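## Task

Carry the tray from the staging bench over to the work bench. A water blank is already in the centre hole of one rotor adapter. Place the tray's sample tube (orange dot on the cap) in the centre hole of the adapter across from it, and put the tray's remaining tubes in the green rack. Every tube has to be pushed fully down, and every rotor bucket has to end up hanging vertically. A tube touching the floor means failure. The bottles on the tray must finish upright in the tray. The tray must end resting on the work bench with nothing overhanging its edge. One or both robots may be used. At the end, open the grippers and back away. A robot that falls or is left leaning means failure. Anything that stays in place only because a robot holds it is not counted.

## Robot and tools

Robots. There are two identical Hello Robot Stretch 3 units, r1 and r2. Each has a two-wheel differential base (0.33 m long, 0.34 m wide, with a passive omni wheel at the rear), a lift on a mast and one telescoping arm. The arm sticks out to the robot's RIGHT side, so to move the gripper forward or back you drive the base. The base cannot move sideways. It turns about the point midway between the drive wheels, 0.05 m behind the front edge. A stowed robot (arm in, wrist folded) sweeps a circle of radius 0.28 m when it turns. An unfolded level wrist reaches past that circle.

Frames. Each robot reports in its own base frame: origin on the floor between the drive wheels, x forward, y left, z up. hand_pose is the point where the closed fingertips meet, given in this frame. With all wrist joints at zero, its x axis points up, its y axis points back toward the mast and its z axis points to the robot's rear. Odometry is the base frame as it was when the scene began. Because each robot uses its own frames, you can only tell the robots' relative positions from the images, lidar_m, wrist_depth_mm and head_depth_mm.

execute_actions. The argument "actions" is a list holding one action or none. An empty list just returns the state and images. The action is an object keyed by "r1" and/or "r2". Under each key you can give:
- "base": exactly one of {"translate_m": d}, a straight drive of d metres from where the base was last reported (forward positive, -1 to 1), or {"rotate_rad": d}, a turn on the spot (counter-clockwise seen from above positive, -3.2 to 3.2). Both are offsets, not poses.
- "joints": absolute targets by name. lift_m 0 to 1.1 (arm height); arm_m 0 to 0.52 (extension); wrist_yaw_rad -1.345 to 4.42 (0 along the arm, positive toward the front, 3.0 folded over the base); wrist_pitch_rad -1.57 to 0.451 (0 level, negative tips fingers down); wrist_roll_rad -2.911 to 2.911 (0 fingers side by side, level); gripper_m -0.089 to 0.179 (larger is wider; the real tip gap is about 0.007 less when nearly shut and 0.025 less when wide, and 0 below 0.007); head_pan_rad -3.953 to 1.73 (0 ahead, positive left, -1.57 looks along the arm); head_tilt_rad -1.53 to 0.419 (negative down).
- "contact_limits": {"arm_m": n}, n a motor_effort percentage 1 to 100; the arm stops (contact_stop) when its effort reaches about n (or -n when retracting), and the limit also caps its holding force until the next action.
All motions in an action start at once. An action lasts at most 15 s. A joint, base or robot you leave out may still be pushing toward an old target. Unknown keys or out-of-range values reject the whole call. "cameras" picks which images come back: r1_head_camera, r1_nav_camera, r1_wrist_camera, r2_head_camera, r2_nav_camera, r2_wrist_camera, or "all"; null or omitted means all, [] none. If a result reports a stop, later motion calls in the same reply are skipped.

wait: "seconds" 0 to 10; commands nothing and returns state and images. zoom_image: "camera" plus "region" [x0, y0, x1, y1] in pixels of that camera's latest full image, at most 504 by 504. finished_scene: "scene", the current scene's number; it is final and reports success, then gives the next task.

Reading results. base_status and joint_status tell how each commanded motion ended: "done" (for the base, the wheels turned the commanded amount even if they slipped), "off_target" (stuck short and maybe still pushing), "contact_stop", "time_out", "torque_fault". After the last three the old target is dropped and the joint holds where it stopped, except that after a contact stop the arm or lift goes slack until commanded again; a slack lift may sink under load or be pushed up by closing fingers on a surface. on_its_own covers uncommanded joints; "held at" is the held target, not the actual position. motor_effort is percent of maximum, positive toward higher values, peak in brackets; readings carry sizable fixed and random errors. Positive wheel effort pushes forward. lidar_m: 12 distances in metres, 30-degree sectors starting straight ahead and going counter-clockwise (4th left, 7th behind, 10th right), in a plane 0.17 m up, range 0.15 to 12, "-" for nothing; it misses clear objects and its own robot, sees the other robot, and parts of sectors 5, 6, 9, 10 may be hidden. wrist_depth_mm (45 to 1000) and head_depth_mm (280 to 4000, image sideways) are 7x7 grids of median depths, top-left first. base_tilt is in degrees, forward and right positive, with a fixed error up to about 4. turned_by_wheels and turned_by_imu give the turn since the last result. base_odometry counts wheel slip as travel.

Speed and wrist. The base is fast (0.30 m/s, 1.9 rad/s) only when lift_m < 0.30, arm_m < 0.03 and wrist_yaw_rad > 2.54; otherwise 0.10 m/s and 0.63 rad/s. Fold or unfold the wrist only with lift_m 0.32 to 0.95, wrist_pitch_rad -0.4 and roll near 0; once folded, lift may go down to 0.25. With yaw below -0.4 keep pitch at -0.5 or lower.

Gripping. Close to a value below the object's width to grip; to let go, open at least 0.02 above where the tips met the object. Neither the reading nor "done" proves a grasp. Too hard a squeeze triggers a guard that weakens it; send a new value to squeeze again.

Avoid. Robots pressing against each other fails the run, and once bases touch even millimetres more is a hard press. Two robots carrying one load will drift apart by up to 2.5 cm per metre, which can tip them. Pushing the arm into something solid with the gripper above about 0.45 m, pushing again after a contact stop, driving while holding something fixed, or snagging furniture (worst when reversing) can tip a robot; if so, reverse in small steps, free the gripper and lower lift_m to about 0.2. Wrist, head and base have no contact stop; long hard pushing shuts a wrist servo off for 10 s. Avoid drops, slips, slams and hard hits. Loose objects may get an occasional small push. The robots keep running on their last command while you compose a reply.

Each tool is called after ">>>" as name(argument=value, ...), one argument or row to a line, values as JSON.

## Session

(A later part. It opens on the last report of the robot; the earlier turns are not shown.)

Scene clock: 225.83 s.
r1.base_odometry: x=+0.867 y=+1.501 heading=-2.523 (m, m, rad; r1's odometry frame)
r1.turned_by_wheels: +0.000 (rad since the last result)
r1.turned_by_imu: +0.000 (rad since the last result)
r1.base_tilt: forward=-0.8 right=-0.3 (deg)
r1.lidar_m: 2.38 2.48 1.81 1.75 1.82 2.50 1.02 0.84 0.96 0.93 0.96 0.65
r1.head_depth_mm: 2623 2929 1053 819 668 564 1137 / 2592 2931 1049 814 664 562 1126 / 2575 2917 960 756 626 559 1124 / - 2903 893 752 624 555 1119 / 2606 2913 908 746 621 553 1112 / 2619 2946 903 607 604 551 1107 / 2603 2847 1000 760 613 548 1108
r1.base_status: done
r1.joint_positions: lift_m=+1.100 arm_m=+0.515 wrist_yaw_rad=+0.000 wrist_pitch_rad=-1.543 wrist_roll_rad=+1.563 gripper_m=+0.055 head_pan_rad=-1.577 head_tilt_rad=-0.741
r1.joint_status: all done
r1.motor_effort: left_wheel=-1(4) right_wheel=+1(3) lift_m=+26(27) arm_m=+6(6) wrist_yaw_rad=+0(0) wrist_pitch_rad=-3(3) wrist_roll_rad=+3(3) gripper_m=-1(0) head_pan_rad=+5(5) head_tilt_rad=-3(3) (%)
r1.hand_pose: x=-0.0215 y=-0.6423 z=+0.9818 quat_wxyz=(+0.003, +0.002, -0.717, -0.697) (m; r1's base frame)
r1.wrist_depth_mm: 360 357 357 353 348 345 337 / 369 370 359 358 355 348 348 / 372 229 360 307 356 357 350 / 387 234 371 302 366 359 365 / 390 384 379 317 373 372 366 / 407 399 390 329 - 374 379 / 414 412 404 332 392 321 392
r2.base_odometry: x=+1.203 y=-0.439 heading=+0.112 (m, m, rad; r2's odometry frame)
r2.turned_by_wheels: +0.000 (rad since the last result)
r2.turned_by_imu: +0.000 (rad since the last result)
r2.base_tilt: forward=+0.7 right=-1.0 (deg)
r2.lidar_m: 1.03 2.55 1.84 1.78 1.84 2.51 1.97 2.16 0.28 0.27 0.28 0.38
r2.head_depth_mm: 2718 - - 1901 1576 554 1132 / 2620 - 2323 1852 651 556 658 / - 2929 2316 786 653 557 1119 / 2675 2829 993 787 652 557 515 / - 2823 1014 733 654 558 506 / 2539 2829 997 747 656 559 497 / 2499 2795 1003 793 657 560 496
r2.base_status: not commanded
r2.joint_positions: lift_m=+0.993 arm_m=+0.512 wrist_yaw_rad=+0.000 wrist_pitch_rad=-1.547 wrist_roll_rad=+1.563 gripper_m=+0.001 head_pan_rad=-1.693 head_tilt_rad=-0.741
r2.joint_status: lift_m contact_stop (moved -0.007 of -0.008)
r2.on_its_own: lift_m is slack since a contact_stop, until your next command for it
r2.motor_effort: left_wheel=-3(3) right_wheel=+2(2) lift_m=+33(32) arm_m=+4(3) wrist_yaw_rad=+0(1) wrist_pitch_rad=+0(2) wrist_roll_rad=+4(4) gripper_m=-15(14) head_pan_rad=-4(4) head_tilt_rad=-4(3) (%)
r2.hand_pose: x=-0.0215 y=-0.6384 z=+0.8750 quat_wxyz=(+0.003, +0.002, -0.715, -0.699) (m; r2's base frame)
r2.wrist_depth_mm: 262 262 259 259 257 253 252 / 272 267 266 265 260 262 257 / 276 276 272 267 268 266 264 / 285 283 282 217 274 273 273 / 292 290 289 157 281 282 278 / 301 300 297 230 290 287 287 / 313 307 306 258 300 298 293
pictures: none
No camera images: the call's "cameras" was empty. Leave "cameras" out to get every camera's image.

>>> execute_actions(
  actions=[
    {"r1":{"joints":{"lift_m":1.04}},"r2":{"joints":{"gripper_m":0.055}}},
  ],
  cameras=["r1_wrist_camera","r2_wrist_camera"],
)

>>> execute_actions(
  actions=[
    {"r2":{"joints":{"lift_m":1.06}}},
  ],
  cameras=["r2_wrist_camera"],
)

Scene clock: 228.40 s.
r1.base_odometry: x=+0.867 y=+1.501 heading=-2.523 (m, m, rad; r1's odometry frame)
r1.turned_by_wheels: +0.000 (rad since the last result)
r1.turned_by_imu: +0.000 (rad since the last result)
r1.base_tilt: forward=-0.8 right=-0.2 (deg)
r1.lidar_m: 2.38 2.48 1.81 1.75 1.82 2.49 1.02 0.85 0.96 0.93 0.96 0.65
r1.head_depth_mm: - 2916 1053 816 667 565 1136 / 2658 2934 1047 812 664 562 1127 / 2730 3002 961 753 627 560 1124 / 2554 - 899 751 624 556 1117 / 2632 2934 907 746 620 554 1116 / 2629 2950 903 606 604 552 1108 / 2616 2863 1001 761 614 548 1106
r1.base_status: not commanded
r1.joint_positions: lift_m=+1.040 arm_m=+0.515 wrist_yaw_rad=+0.000 wrist_pitch_rad=-1.543 wrist_roll_rad=+1.563 gripper_m=+0.055 head_pan_rad=-1.577 head_tilt_rad=-0.741
r1.joint_status: all done
r1.motor_effort: left_wheel=-1(1) right_wheel=+1(1) lift_m=+22(27) arm_m=+5(5) wrist_yaw_rad=+0(0) wrist_pitch_rad=-3(4) wrist_roll_rad=+3(3) gripper_m=+1(1) head_pan_rad=+5(5) head_tilt_rad=-3(4) (%)
r1.hand_pose: x=-0.0215 y=-0.6423 z=+0.9220 quat_wxyz=(+0.003, +0.002, -0.717, -0.697) (m; r1's base frame)
r1.wrist_depth_mm: 303 300 298 296 292 290 287 / 309 305 301 301 296 291 271 / 169 185 307 284 303 299 266 / 161 182 316 248 305 302 266 / 329 308 318 251 313 317 283 / 339 306 329 259 - 316 282 / 345 306 334 266 327 321 301
r2.base_odometry: x=+1.203 y=-0.439 heading=+0.112 (m, m, rad; r2's odometry frame)
r2.turned_by_wheels: +0.000 (rad since the last result)
r2.turned_by_imu: +0.000 (rad since the last result)
r2.base_tilt: forward=+0.6 right=-0.8 (deg)
r2.lidar_m: 1.03 2.54 1.84 1.78 1.84 2.51 1.98 2.15 0.28 0.27 0.28 0.38
r2.head_depth_mm: 2729 - - 1888 1586 554 1136 / 2617 - 2311 1834 650 555 657 / - 2930 2298 785 651 557 1121 / 2672 2841 990 788 653 557 514 / - 2790 994 732 654 558 506 / 2545 2796 997 747 656 559 496 / 2520 2784 1000 792 656 560 496
r2.base_status: not commanded
r2.joint_positions: lift_m=+0.993 arm_m=+0.512 wrist_yaw_rad=+0.000 wrist_pitch_rad=-1.547 wrist_roll_rad=+1.563 gripper_m=+0.055 head_pan_rad=-1.693 head_tilt_rad=-0.741
r2.joint_status: all done
r2.on_its_own: lift_m is slack since a contact_stop, until your next command for it
r2.motor_effort: left_wheel=-3(3) right_wheel=+2(2) lift_m=+33(34) arm_m=+3(3) wrist_yaw_rad=+0(0) wrist_pitch_rad=+0(0) wrist_roll_rad=+4(4) gripper_m=+0(92) head_pan_rad=-4(4) head_tilt_rad=-4(3) (%)
r2.hand_pose: x=-0.0215 y=-0.6383 z=+0.8750 quat_wxyz=(+0.003, +0.002, -0.715, -0.699) (m; r2's base frame)
r2.wrist_depth_mm: 263 260 259 257 255 253 251 / 269 270 262 263 262 258 257 / 276 271 273 268 268 265 264 / 286 281 280 214 271 272 271 / 290 289 286 156 278 280 277 / 300 300 - 228 - 288 285 / 307 305 304 235 297 298 295
pictures: r1_wrist_camera, r2_wrist_camera
camera_calibration (this result's frames):
r1_wrist_camera: T_world_to_cam=[[0.0108323, 0.99902, -0.0429107, 0.687187], [0.988959, -0.00436085, 0.148125, -0.0834317], [0.147793, -0.0440415, -0.988037, 1.04515], [0, 0, 0, 1]] pos_world=[-0.0793994, -0.640848, 1.07449]
r2_wrist_camera: T_world_to_cam=[[-0.0118138, 0.999278, -0.0361115, 0.667707], [0.988525, 0.0171104, 0.150084, -0.0626927], [0.150593, -0.0339241, -0.988014, 1.01215], [0, 0, 0, 1]] pos_world=[-0.082561, -0.631816, 1.03353]
Images, in order (width x height): r1_wrist_camera 644x364, r2_wrist_camera 644x364.

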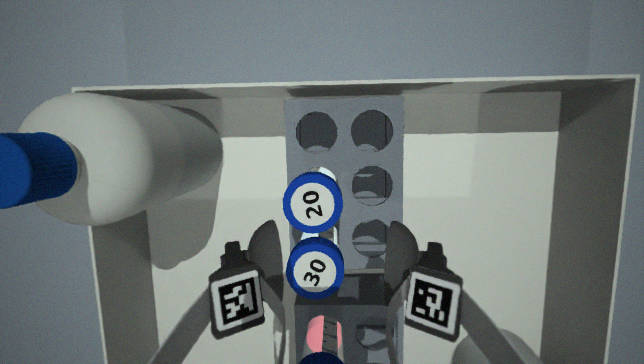

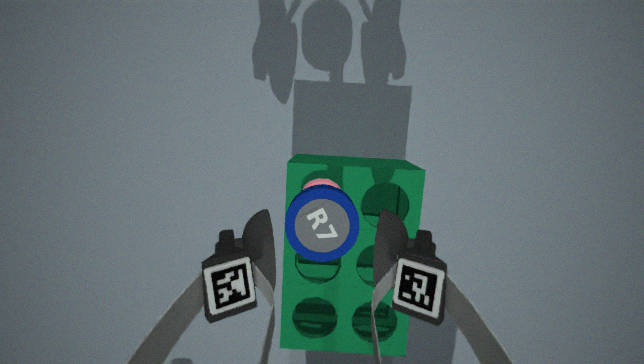

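Scene clock: 229.83 s.
r1.base_odometry: x=+0.867 y=+1.501 heading=-2.523 (m, m, rad; r1's odometry frame)
r1.turned_by_wheels: +0.000 (rad since the last result)
r1.turned_by_imu: +0.000 (rad since the last result)
r1.base_tilt: forward=-0.8 right=-0.3 (deg)
r1.lidar_m: 2.37 2.48 1.82 1.75 1.82 2.50 1.02 0.84 0.96 0.93 0.96 0.65
r1.head_depth_mm: - 2918 1059 819 668 565 1132 / 2650 2932 1044 813 663 562 1129 / 2709 2994 962 755 627 558 1124 / 2542 - 898 751 624 557 1122 / 2616 2915 907 746 619 555 1114 / 2604 2931 904 608 604 550 1109 / 2606 2914 1003 761 614 548 1109
r1.base_status: not commanded
r1.joint_positions: lift_m=+1.040 arm_m=+0.515 wrist_yaw_rad=+0.000 wrist_pitch_rad=-1.543 wrist_roll_rad=+1.563 gripper_m=+0.055 head_pan_rad=-1.577 head_tilt_rad=-0.741
r1.joint_status: not commanded
r1.motor_effort: left_wheel=-1(1) right_wheel=+1(1) lift_m=+22(22) arm_m=+4(5) wrist_yaw_rad=-1(1) wrist_pitch_rad=-4(3) wrist_roll_rad=+3(3) gripper_m=+1(1) head_pan_rad=+5(5) head_tilt_rad=-4(3) (%)
r1.hand_pose: x=-0.0215 y=-0.6423 z=+0.9220 quat_wxyz=(+0.003, +0.002, -0.717, -0.697) (m; r1's base frame)
r1.wrist_depth_mm: 300 299 297 294 291 288 286 / 306 302 303 298 297 297 272 / 168 185 305 283 298 302 266 / 162 182 313 251 309 304 267 / 330 306 321 252 312 312 279 / 340 306 328 259 - 321 281 / 347 305 340 267 328 320 301
r2.base_odometry: x=+1.203 y=-0.439 heading=+0.112 (m, m, rad; r2's odometry frame)
r2.turned_by_wheels: +0.000 (rad since the last result)
r2.turned_by_imu: +0.000 (rad since the last result)
r2.base_tilt: forward=+0.7 right=-0.7 (deg)
r2.lidar_m: 1.03 2.54 1.85 1.78 1.84 2.51 1.98 2.16 0.28 0.27 0.28 0.38
r2.head_depth_mm: 2870 2975 2371 1895 1579 555 1140 / 2774 2933 2394 1849 649 555 656 / 2654 2917 2307 784 651 556 1119 / 2596 2903 989 785 652 558 514 / 2611 2856 955 737 652 557 504 / 2519 2843 997 745 654 559 497 / 2491 2780 999 793 656 560 497
r2.base_status: not commanded
r2.joint_positions: lift_m=+1.060 arm_m=+0.512 wrist_yaw_rad=+0.000 wrist_pitch_rad=-1.547 wrist_roll_rad=+1.563 gripper_m=+0.055 head_pan_rad=-1.693 head_tilt_rad=-0.741
r2.joint_status: all done
r2.motor_effort: left_wheel=-3(4) right_wheel=+2(2) lift_m=+46(47) arm_m=+3(3) wrist_yaw_rad=+0(0) wrist_pitch_rad=+0(0) wrist_roll_rad=+4(4) gripper_m=+1(0) head_pan_rad=-4(4) head_tilt_rad=-3(3) (%)
r2.hand_pose: x=-0.0215 y=-0.6383 z=+0.9415 quat_wxyz=(+0.003, +0.002, -0.715, -0.699) (m; r2's base frame)
r2.wrist_depth_mm: 329 323 321 320 319 316 315 / 334 334 330 328 325 326 320 / 344 340 340 336 334 330 332 / 355 350 351 280 339 340 338 / 364 359 361 291 350 348 344 / 373 374 - 330 - 360 361 / 387 383 379 379 371 371 368
pictures: r2_wrist_camera
camera_calibration (this result's frames):
r2_wrist_camera: T_world_to_cam=[[-0.0118139, 0.999278, -0.0361115, 0.670107], [0.988525, 0.0171104, 0.150084, -0.0726684], [0.150593, -0.0339241, -0.988014, 1.07782], [0, 0, 0, 1]] pos_world=[-0.082561, -0.631816, 1.1]
Images, in order (width x height): r2_wrist_camera 644x364.

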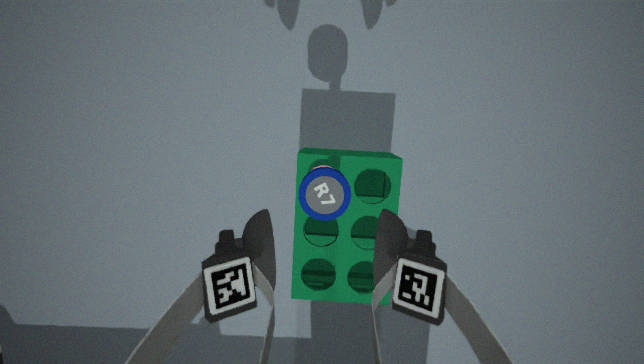

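>>> execute_actions(
  actions=[
    {"r1":{"base":{"translate_m":0.017},"joints":{"arm_m":0.52}},"r2":{"joints":{"arm_m":0.15,"lift_m":1.1}}},
  ],
  cameras=["r1_wrist_camera"],
)

>>> execute_actions(
  actions=[
    {"r1":{"joints":{"lift_m":1.008}}},
  ],
  cameras=["r1_wrist_camera"],
)

Scene clock: 235.93 s.
r1.base_odometry: x=+0.853 y=+1.491 heading=-2.523 (m, m, rad; r1's odometry frame)
r1.turned_by_wheels: +0.000 (rad since the last result)
r1.turned_by_imu: +0.000 (rad since the last result)
r1.base_tilt: forward=-0.7 right=-0.3 (deg)
r1.lidar_m: 2.36 2.48 1.82 1.75 1.82 2.49 1.04 0.86 0.96 0.93 0.96 0.63
r1.head_depth_mm: - 2957 1056 820 669 566 1132 / 2669 2915 1048 816 647 562 1129 / 2700 2961 839 754 627 559 1123 / 2548 2963 910 752 624 556 1121 / 2582 2966 910 749 619 554 1114 / 2622 2933 968 571 603 552 1108 / 2620 2870 1003 784 627 548 1107
r1.base_status: done
r1.joint_positions: lift_m=+1.040 arm_m=+0.519 wrist_yaw_rad=+0.000 wrist_pitch_rad=-1.543 wrist_roll_rad=+1.563 gripper_m=+0.055 head_pan_rad=-1.577 head_tilt_rad=-0.741
r1.joint_status: all done
joint sent to its limit — the command would take r1.arm_m past its upper limit, so that joint was sent only as far as its limit.
r1.motor_effort: left_wheel=+0(2) right_wheel=+1(5) lift_m=+22(22) arm_m=+6(6) wrist_yaw_rad=-1(1) wrist_pitch_rad=-3(3) wrist_roll_rad=+3(3) gripper_m=+1(0) head_pan_rad=+5(5) head_tilt_rad=-4(3) (%)
r1.hand_pose: x=-0.0215 y=-0.6463 z=+0.9220 quat_wxyz=(+0.003, +0.002, -0.717, -0.697) (m; r1's base frame)
r1.wrist_depth_mm: 301 299 297 294 292 290 284 / 168 213 297 244 264 296 244 / 152 176 305 247 299 300 259 / 326 213 313 191 304 308 272 / 333 294 318 196 313 312 272 / 341 315 328 264 - 317 287 / 348 297 335 262 328 304 294
r2.base_odometry: x=+1.203 y=-0.439 heading=+0.112 (m, m, rad; r2's odometry frame)
r2.turned_by_wheels: +0.000 (rad since the last result)
r2.turned_by_imu: +0.000 (rad since the last result)
r2.base_tilt: forward=+0.7 right=-1.0 (deg)
r2.lidar_m: 1.03 2.54 1.85 1.78 1.84 2.51 1.98 2.16 0.28 0.27 0.28 0.38
r2.head_depth_mm: 2746 2971 2358 1899 1579 554 1138 / - 2961 2186 1855 651 555 657 / - 2941 925 785 651 555 1123 / - - 955 785 668 546 514 / - - - 724 647 557 504 / 2540 2775 - 747 654 559 496 / 2516 2781 999 791 656 559 497
r2.base_status: not commanded
r2.joint_positions: lift_m=+1.100 arm_m=+0.150 wrist_yaw_rad=+0.001 wrist_pitch_rad=-1.547 wrist_roll_rad=+1.563 gripper_m=+0.055 head_pan_rad=-1.693 head_tilt_rad=-0.741
r2.joint_status: all done
r2.motor_effort: left_wheel=-3(3) right_wheel=+2(2) lift_m=+46(46) arm_m=-1(1) wrist_yaw_rad=+0(1) wrist_pitch_rad=+0(0) wrist_roll_rad=+4(4) gripper_m=+0(1) head_pan_rad=-4(4) head_tilt_rad=-3(3) (%)
r2.hand_pose: x=-0.0216 y=-0.2769 z=+0.9815 quat_wxyz=(+0.003, +0.002, -0.715, -0.699) (m; r2's base frame)
r2.wrist_depth_mm: 368 364 361 356 - - - / 377 372 373 369 - - - / 388 386 385 378 - - - / 389 394 396 391 - - - / 404 407 402 398 - - - / 417 418 - 412 - - - / 434 432 431 429 - - -
pictures: r1_wrist_camera
camera_calibration (this result's frames):
r1_wrist_camera: T_world_to_cam=[[0.0108322, 0.99902, -0.0429107, 0.691159], [0.988959, -0.00436067, 0.148125, -0.0834489], [0.147793, -0.0440414, -0.988037, 1.04498], [0, 0, 0, 1]] pos_world=[-0.0793994, -0.644824, 1.07449]
Images, in order (width x height): r1_wrist_camera 644x364.

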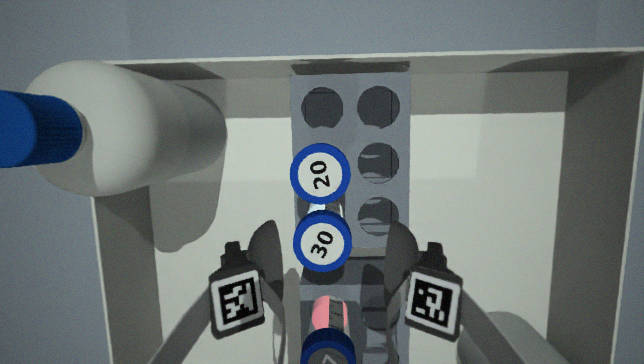

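Scene clock: 237.03 s.
r1.base_odometry: x=+0.853 y=+1.491 heading=-2.523 (m, m, rad; r1's odometry frame)
r1.turned_by_wheels: +0.000 (rad since the last result)
r1.turned_by_imu: +0.000 (rad since the last result)
r1.base_tilt: forward=-0.8 right=-0.2 (deg)
r1.lidar_m: 2.36 2.48 1.81 1.75 1.82 2.49 1.04 0.86 0.96 0.93 0.96 0.63
r1.head_depth_mm: - 3001 1017 819 666 565 1134 / - 2931 1047 813 648 562 1131 / - 2902 836 753 626 559 1122 / 2592 - 969 752 622 556 1116 / 2609 2924 910 746 619 554 1116 / 2628 2930 971 569 604 550 1115 / 2618 2873 1001 784 629 549 1108
r1.base_status: not commanded
r1.joint_positions: lift_m=+1.008 arm_m=+0.519 wrist_yaw_rad=+0.000 wrist_pitch_rad=-1.543 wrist_roll_rad=+1.563 gripper_m=+0.055 head_pan_rad=-1.577 head_tilt_rad=-0.741
r1.joint_status: all done
r1.motor_effort: left_wheel=+0(0) right_wheel=+1(2) lift_m=+22(23) arm_m=+6(5) wrist_yaw_rad=+0(0) wrist_pitch_rad=-4(4) wrist_roll_rad=+3(3) gripper_m=+0(1) head_pan_rad=+4(5) head_tilt_rad=-4(4) (%)
r1.hand_pose: x=-0.0215 y=-0.6463 z=+0.8900 quat_wxyz=(+0.003, +0.002, -0.717, -0.697) (m; r1's base frame)
r1.wrist_depth_mm: 267 269 263 261 261 258 255 / 141 209 266 218 238 262 246 / 138 167 278 216 266 266 258 / 145 212 283 159 271 274 261 / 238 284 290 215 277 281 261 / 303 296 297 166 - 284 261 / 310 281 303 235 266 290 263
r2.base_odometry: x=+1.203 y=-0.439 heading=+0.112 (m, m, rad; r2's odometry frame)
r2.turned_by_wheels: +0.000 (rad since the last result)
r2.turned_by_imu: +0.000 (rad since the last result)
r2.base_tilt: forward=+0.6 right=-0.8 (deg)
r2.lidar_m: 1.03 2.54 1.84 1.78 1.84 2.51 1.97 2.16 0.28 0.27 0.28 0.38
r2.head_depth_mm: 2774 2983 2339 1910 1581 554 1137 / - 2959 2201 1843 650 556 656 / - 2946 920 784 651 556 1121 / - - 955 784 669 547 514 / - - - 725 646 558 505 / 2543 2775 - 746 655 559 497 / 2505 2777 1004 791 656 559 497
r2.base_status: not commanded
r2.joint_positions: lift_m=+1.100 arm_m=+0.150 wrist_yaw_rad=+0.001 wrist_pitch_rad=-1.547 wrist_roll_rad=+1.563 gripper_m=+0.055 head_pan_rad=-1.693 head_tilt_rad=-0.741
r2.joint_status: not commanded
r2.motor_effort: left_wheel=-3(4) right_wheel=+2(2) lift_m=+45(45) arm_m=-1(1) wrist_yaw_rad=+0(1) wrist_pitch_rad=+0(0) wrist_roll_rad=+4(4) gripper_m=+1(0) head_pan_rad=-4(4) head_tilt_rad=-4(3) (%)
r2.hand_pose: x=-0.0216 y=-0.2769 z=+0.9815 quat_wxyz=(+0.003, +0.002, -0.715, -0.699) (m; r2's base frame)
r2.wrist_depth_mm: 368 370 363 359 - - - / 375 373 370 366 - - - / 386 389 380 378 - - - / 393 399 393 387 - - - / 404 407 402 400 - - - / 419 421 - 413 - - - / 427 434 424 427 - - -
pictures: r1_wrist_camera
camera_calibration (this result's frames):
r1_wrist_camera: T_world_to_cam=[[0.0108323, 0.99902, -0.0429107, 0.68979], [0.988959, -0.00436083, 0.148125, -0.0787088], [0.147793, -0.0440415, -0.988037, 1.01336], [0, 0, 0, 1]] pos_world=[-0.0793994, -0.644827, 1.04249]
Images, in order (width x height): r1_wrist_camera 644x364.

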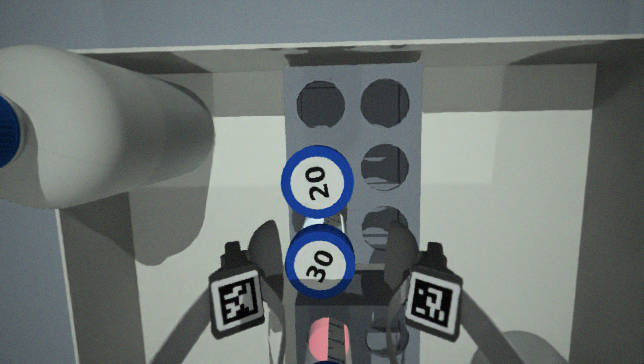

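>>> execute_actions(
  actions=[
    {"r1":{"base":{"translate_m":0.008}}},
  ],
  cameras=[],
)

>>> execute_actions(
  actions=[
    {"r1":{"joints":{"gripper_m":0.0}}},
  ],
  cameras=["r1_wrist_camera"],
)

>>> execute_actions(
  actions=[
    {"r1":{"joints":{"lift_m":1.1}}},
  ],
  cameras=[],
)

>>> execute_actions(
  actions=[
    {"r1":{"base":{"translate_m":0.36}}},
  ],
  cameras=["r1_wrist_camera"],
)

Scene clock: 241.07 s.
r1.base_odometry: x=+0.846 y=+1.487 heading=-2.523 (m, m, rad; r1's odometry frame)
r1.turned_by_wheels: +0.000 (rad since the last result)
r1.turned_by_imu: +0.000 (rad since the last result)
r1.base_tilt: forward=-0.7 right=-0.3 (deg)
r1.lidar_m: 2.35 2.49 1.82 1.75 1.82 2.49 1.04 0.87 0.96 0.93 0.96 0.63
r1.head_depth_mm: - 3062 1013 820 668 565 1130 / - 2930 1049 811 642 561 1129 / - 2937 809 756 626 559 1128 / 2604 - 963 754 623 557 1118 / 2607 2943 909 748 620 553 1113 / 2603 2925 968 570 603 551 1111 / 2609 2869 1002 784 631 550 1104
r1.base_status: done
r1.joint_positions: lift_m=+1.008 arm_m=+0.519 wrist_yaw_rad=+0.000 wrist_pitch_rad=-1.543 wrist_roll_rad=+1.563 gripper_m=+0.055 head_pan_rad=-1.577 head_tilt_rad=-0.741
r1.joint_status: not commanded
r1.motor_effort: left_wheel=-1(2) right_wheel=+0(5) lift_m=+23(23) arm_m=+4(6) wrist_yaw_rad=-1(1) wrist_pitch_rad=-3(4) wrist_roll_rad=+3(3) gripper_m=+1(2) head_pan_rad=+5(5) head_tilt_rad=-3(4) (%)
r1.hand_pose: x=-0.0215 y=-0.6463 z=+0.8900 quat_wxyz=(+0.003, +0.002, -0.717, -0.697) (m; r1's base frame)
r1.wrist_depth_mm: 269 267 262 260 229 235 237 / 138 180 271 211 262 262 259 / 139 168 275 213 268 268 255 / 154 262 282 159 272 273 259 / 237 287 288 163 278 280 260 / 302 293 295 230 - 288 262 / 313 279 305 230 267 281 255
r2.base_odometry: x=+1.203 y=-0.439 heading=+0.112 (m, m, rad; r2's odometry frame)
r2.turned_by_wheels: +0.000 (rad since the last result)
r2.turned_by_imu: +0.000 (rad since the last result)
r2.base_tilt: forward=+0.8 right=-0.8 (deg)
r2.lidar_m: 1.03 2.53 1.85 1.78 1.84 2.52 1.98 2.15 0.28 0.27 0.28 0.38
r2.head_depth_mm: 2780 2985 2356 1899 1574 554 1136 / - 2976 2192 1849 651 555 657 / - 2953 922 785 650 556 1120 / - - 956 787 668 546 514 / - - - 726 646 557 505 / 2552 2744 - 747 654 559 497 / 2518 2775 998 791 656 560 496
r2.base_status: not commanded
r2.joint_positions: lift_m=+1.100 arm_m=+0.150 wrist_yaw_rad=+0.001 wrist_pitch_rad=-1.547 wrist_roll_rad=+1.563 gripper_m=+0.055 head_pan_rad=-1.693 head_tilt_rad=-0.741
r2.joint_status: not commanded
r2.motor_effort: left_wheel=-3(4) right_wheel=+2(2) lift_m=+46(45) arm_m=-1(1) wrist_yaw_rad=+0(0) wrist_pitch_rad=+0(0) wrist_roll_rad=+4(4) gripper_m=+0(0) head_pan_rad=-4(4) head_tilt_rad=-3(4) (%)
r2.hand_pose: x=-0.0216 y=-0.2769 z=+0.9815 quat_wxyz=(+0.003, +0.002, -0.715, -0.699) (m; r2's base frame)
r2.wrist_depth_mm: 366 362 363 359 - - - / 382 371 375 372 - - - / 382 386 384 378 - - - / 394 395 389 388 - - - / 403 405 402 398 - - - / 422 419 - 411 - - - / 436 424 435 421 - - -
pictures: none
No camera images: the call's "cameras" was empty. Leave "cameras" out to get every camera's image.

Scene clock: 242.10 s.
r1.base_odometry: x=+0.846 y=+1.487 heading=-2.523 (m, m, rad; r1's odometry frame)
r1.turned_by_wheels: +0.000 (rad since the last result)
r1.turned_by_imu: +0.000 (rad since the last result)
r1.base_tilt: forward=-0.8 right=-0.3 (deg)
r1.lidar_m: 2.35 2.48 1.82 1.75 1.82 2.49 1.04 0.87 0.96 0.93 0.96 0.63
r1.head_depth_mm: - 3028 1018 820 669 565 1133 / - 2949 1043 811 643 562 1122 / - 2905 810 757 627 559 1126 / 2585 - 1027 758 623 556 1116 / 2593 2919 910 747 619 552 1119 / 2585 2949 973 571 603 552 1109 / 2602 2877 1001 782 629 549 1103
r1.base_status: not commanded
r1.joint_positions: lift_m=+1.008 arm_m=+0.519 wrist_yaw_rad=+0.000 wrist_pitch_rad=-1.540 wrist_roll_rad=+1.563 gripper_m=+0.000 head_pan_rad=-1.577 head_tilt_rad=-0.741
r1.joint_status: all done
r1.motor_effort: left_wheel=-1(1) right_wheel=+1(0) lift_m=+22(22) arm_m=+4(5) wrist_yaw_rad=-1(1) wrist_pitch_rad=-5(6) wrist_roll_rad=+3(3) gripper_m=-11(85) head_pan_rad=+5(5) head_tilt_rad=-4(4) (%)
r1.hand_pose: x=-0.0215 y=-0.6470 z=+0.8900 quat_wxyz=(+0.003, +0.002, -0.718, -0.697) (m; r1's base frame)
r1.wrist_depth_mm: 271 265 266 263 232 235 238 / 138 177 269 210 263 262 260 / 139 166 273 212 268 268 262 / 155 262 284 159 272 273 262 / 296 291 289 162 281 280 262 / 304 295 296 232 287 286 263 / 309 294 304 232 267 280 252
r2.base_odometry: x=+1.203 y=-0.439 heading=+0.112 (m, m, rad; r2's odometry frame)
r2.turned_by_wheels: +0.000 (rad since the last result)
r2.turned_by_imu: +0.000 (rad since the last result)
r2.base_tilt: forward=+0.7 right=-0.9 (deg)
r2.lidar_m: 1.03 2.53 1.85 1.78 1.84 2.51 1.98 2.16 0.28 0.27 0.28 0.38
r2.head_depth_mm: 2785 2969 2330 1896 1575 554 1140 / - 2986 2185 1852 649 555 656 / - 2940 919 785 652 557 1123 / - - 954 785 669 545 514 / - - - 726 646 559 505 / 2551 2795 - 749 654 559 496 / 2510 2769 999 792 655 560 496
r2.base_status: not commanded
r2.joint_positions: lift_m=+1.100 arm_m=+0.150 wrist_yaw_rad=+0.001 wrist_pitch_rad=-1.547 wrist_roll_rad=+1.563 gripper_m=+0.055 head_pan_rad=-1.693 head_tilt_rad=-0.741
r2.joint_status: not commanded
r2.motor_effort: left_wheel=-4(3) right_wheel=+2(2) lift_m=+45(45) arm_m=-1(1) wrist_yaw_rad=+0(1) wrist_pitch_rad=+0(0) wrist_roll_rad=+4(4) gripper_m=+0(0) head_pan_rad=-4(4) head_tilt_rad=-3(4) (%)
r2.hand_pose: x=-0.0216 y=-0.2769 z=+0.9815 quat_wxyz=(+0.003, +0.002, -0.715, -0.699) (m; r2's base frame)
r2.wrist_depth_mm: 368 366 360 358 - - - / 378 375 372 371 - - - / 384 387 381 381 - - - / 390 390 391 385 - - - / 403 403 401 399 - - - / 423 417 - 410 - - - / 435 431 424 430 - - -
pictures: r1_wrist_camera
camera_calibration (this result's frames):
r1_wrist_camera: T_world_to_cam=[[0.010837, 0.998905, -0.0455145, 0.692747], [0.988959, -0.00397935, 0.148136, -0.0784683], [0.147793, -0.0466173, -0.987919, 1.01151], [0, 0, 0, 1]] pos_world=[-0.0793993, -0.645147, 1.04244]
Images, in order (width x height): r1_wrist_camera 644x364.

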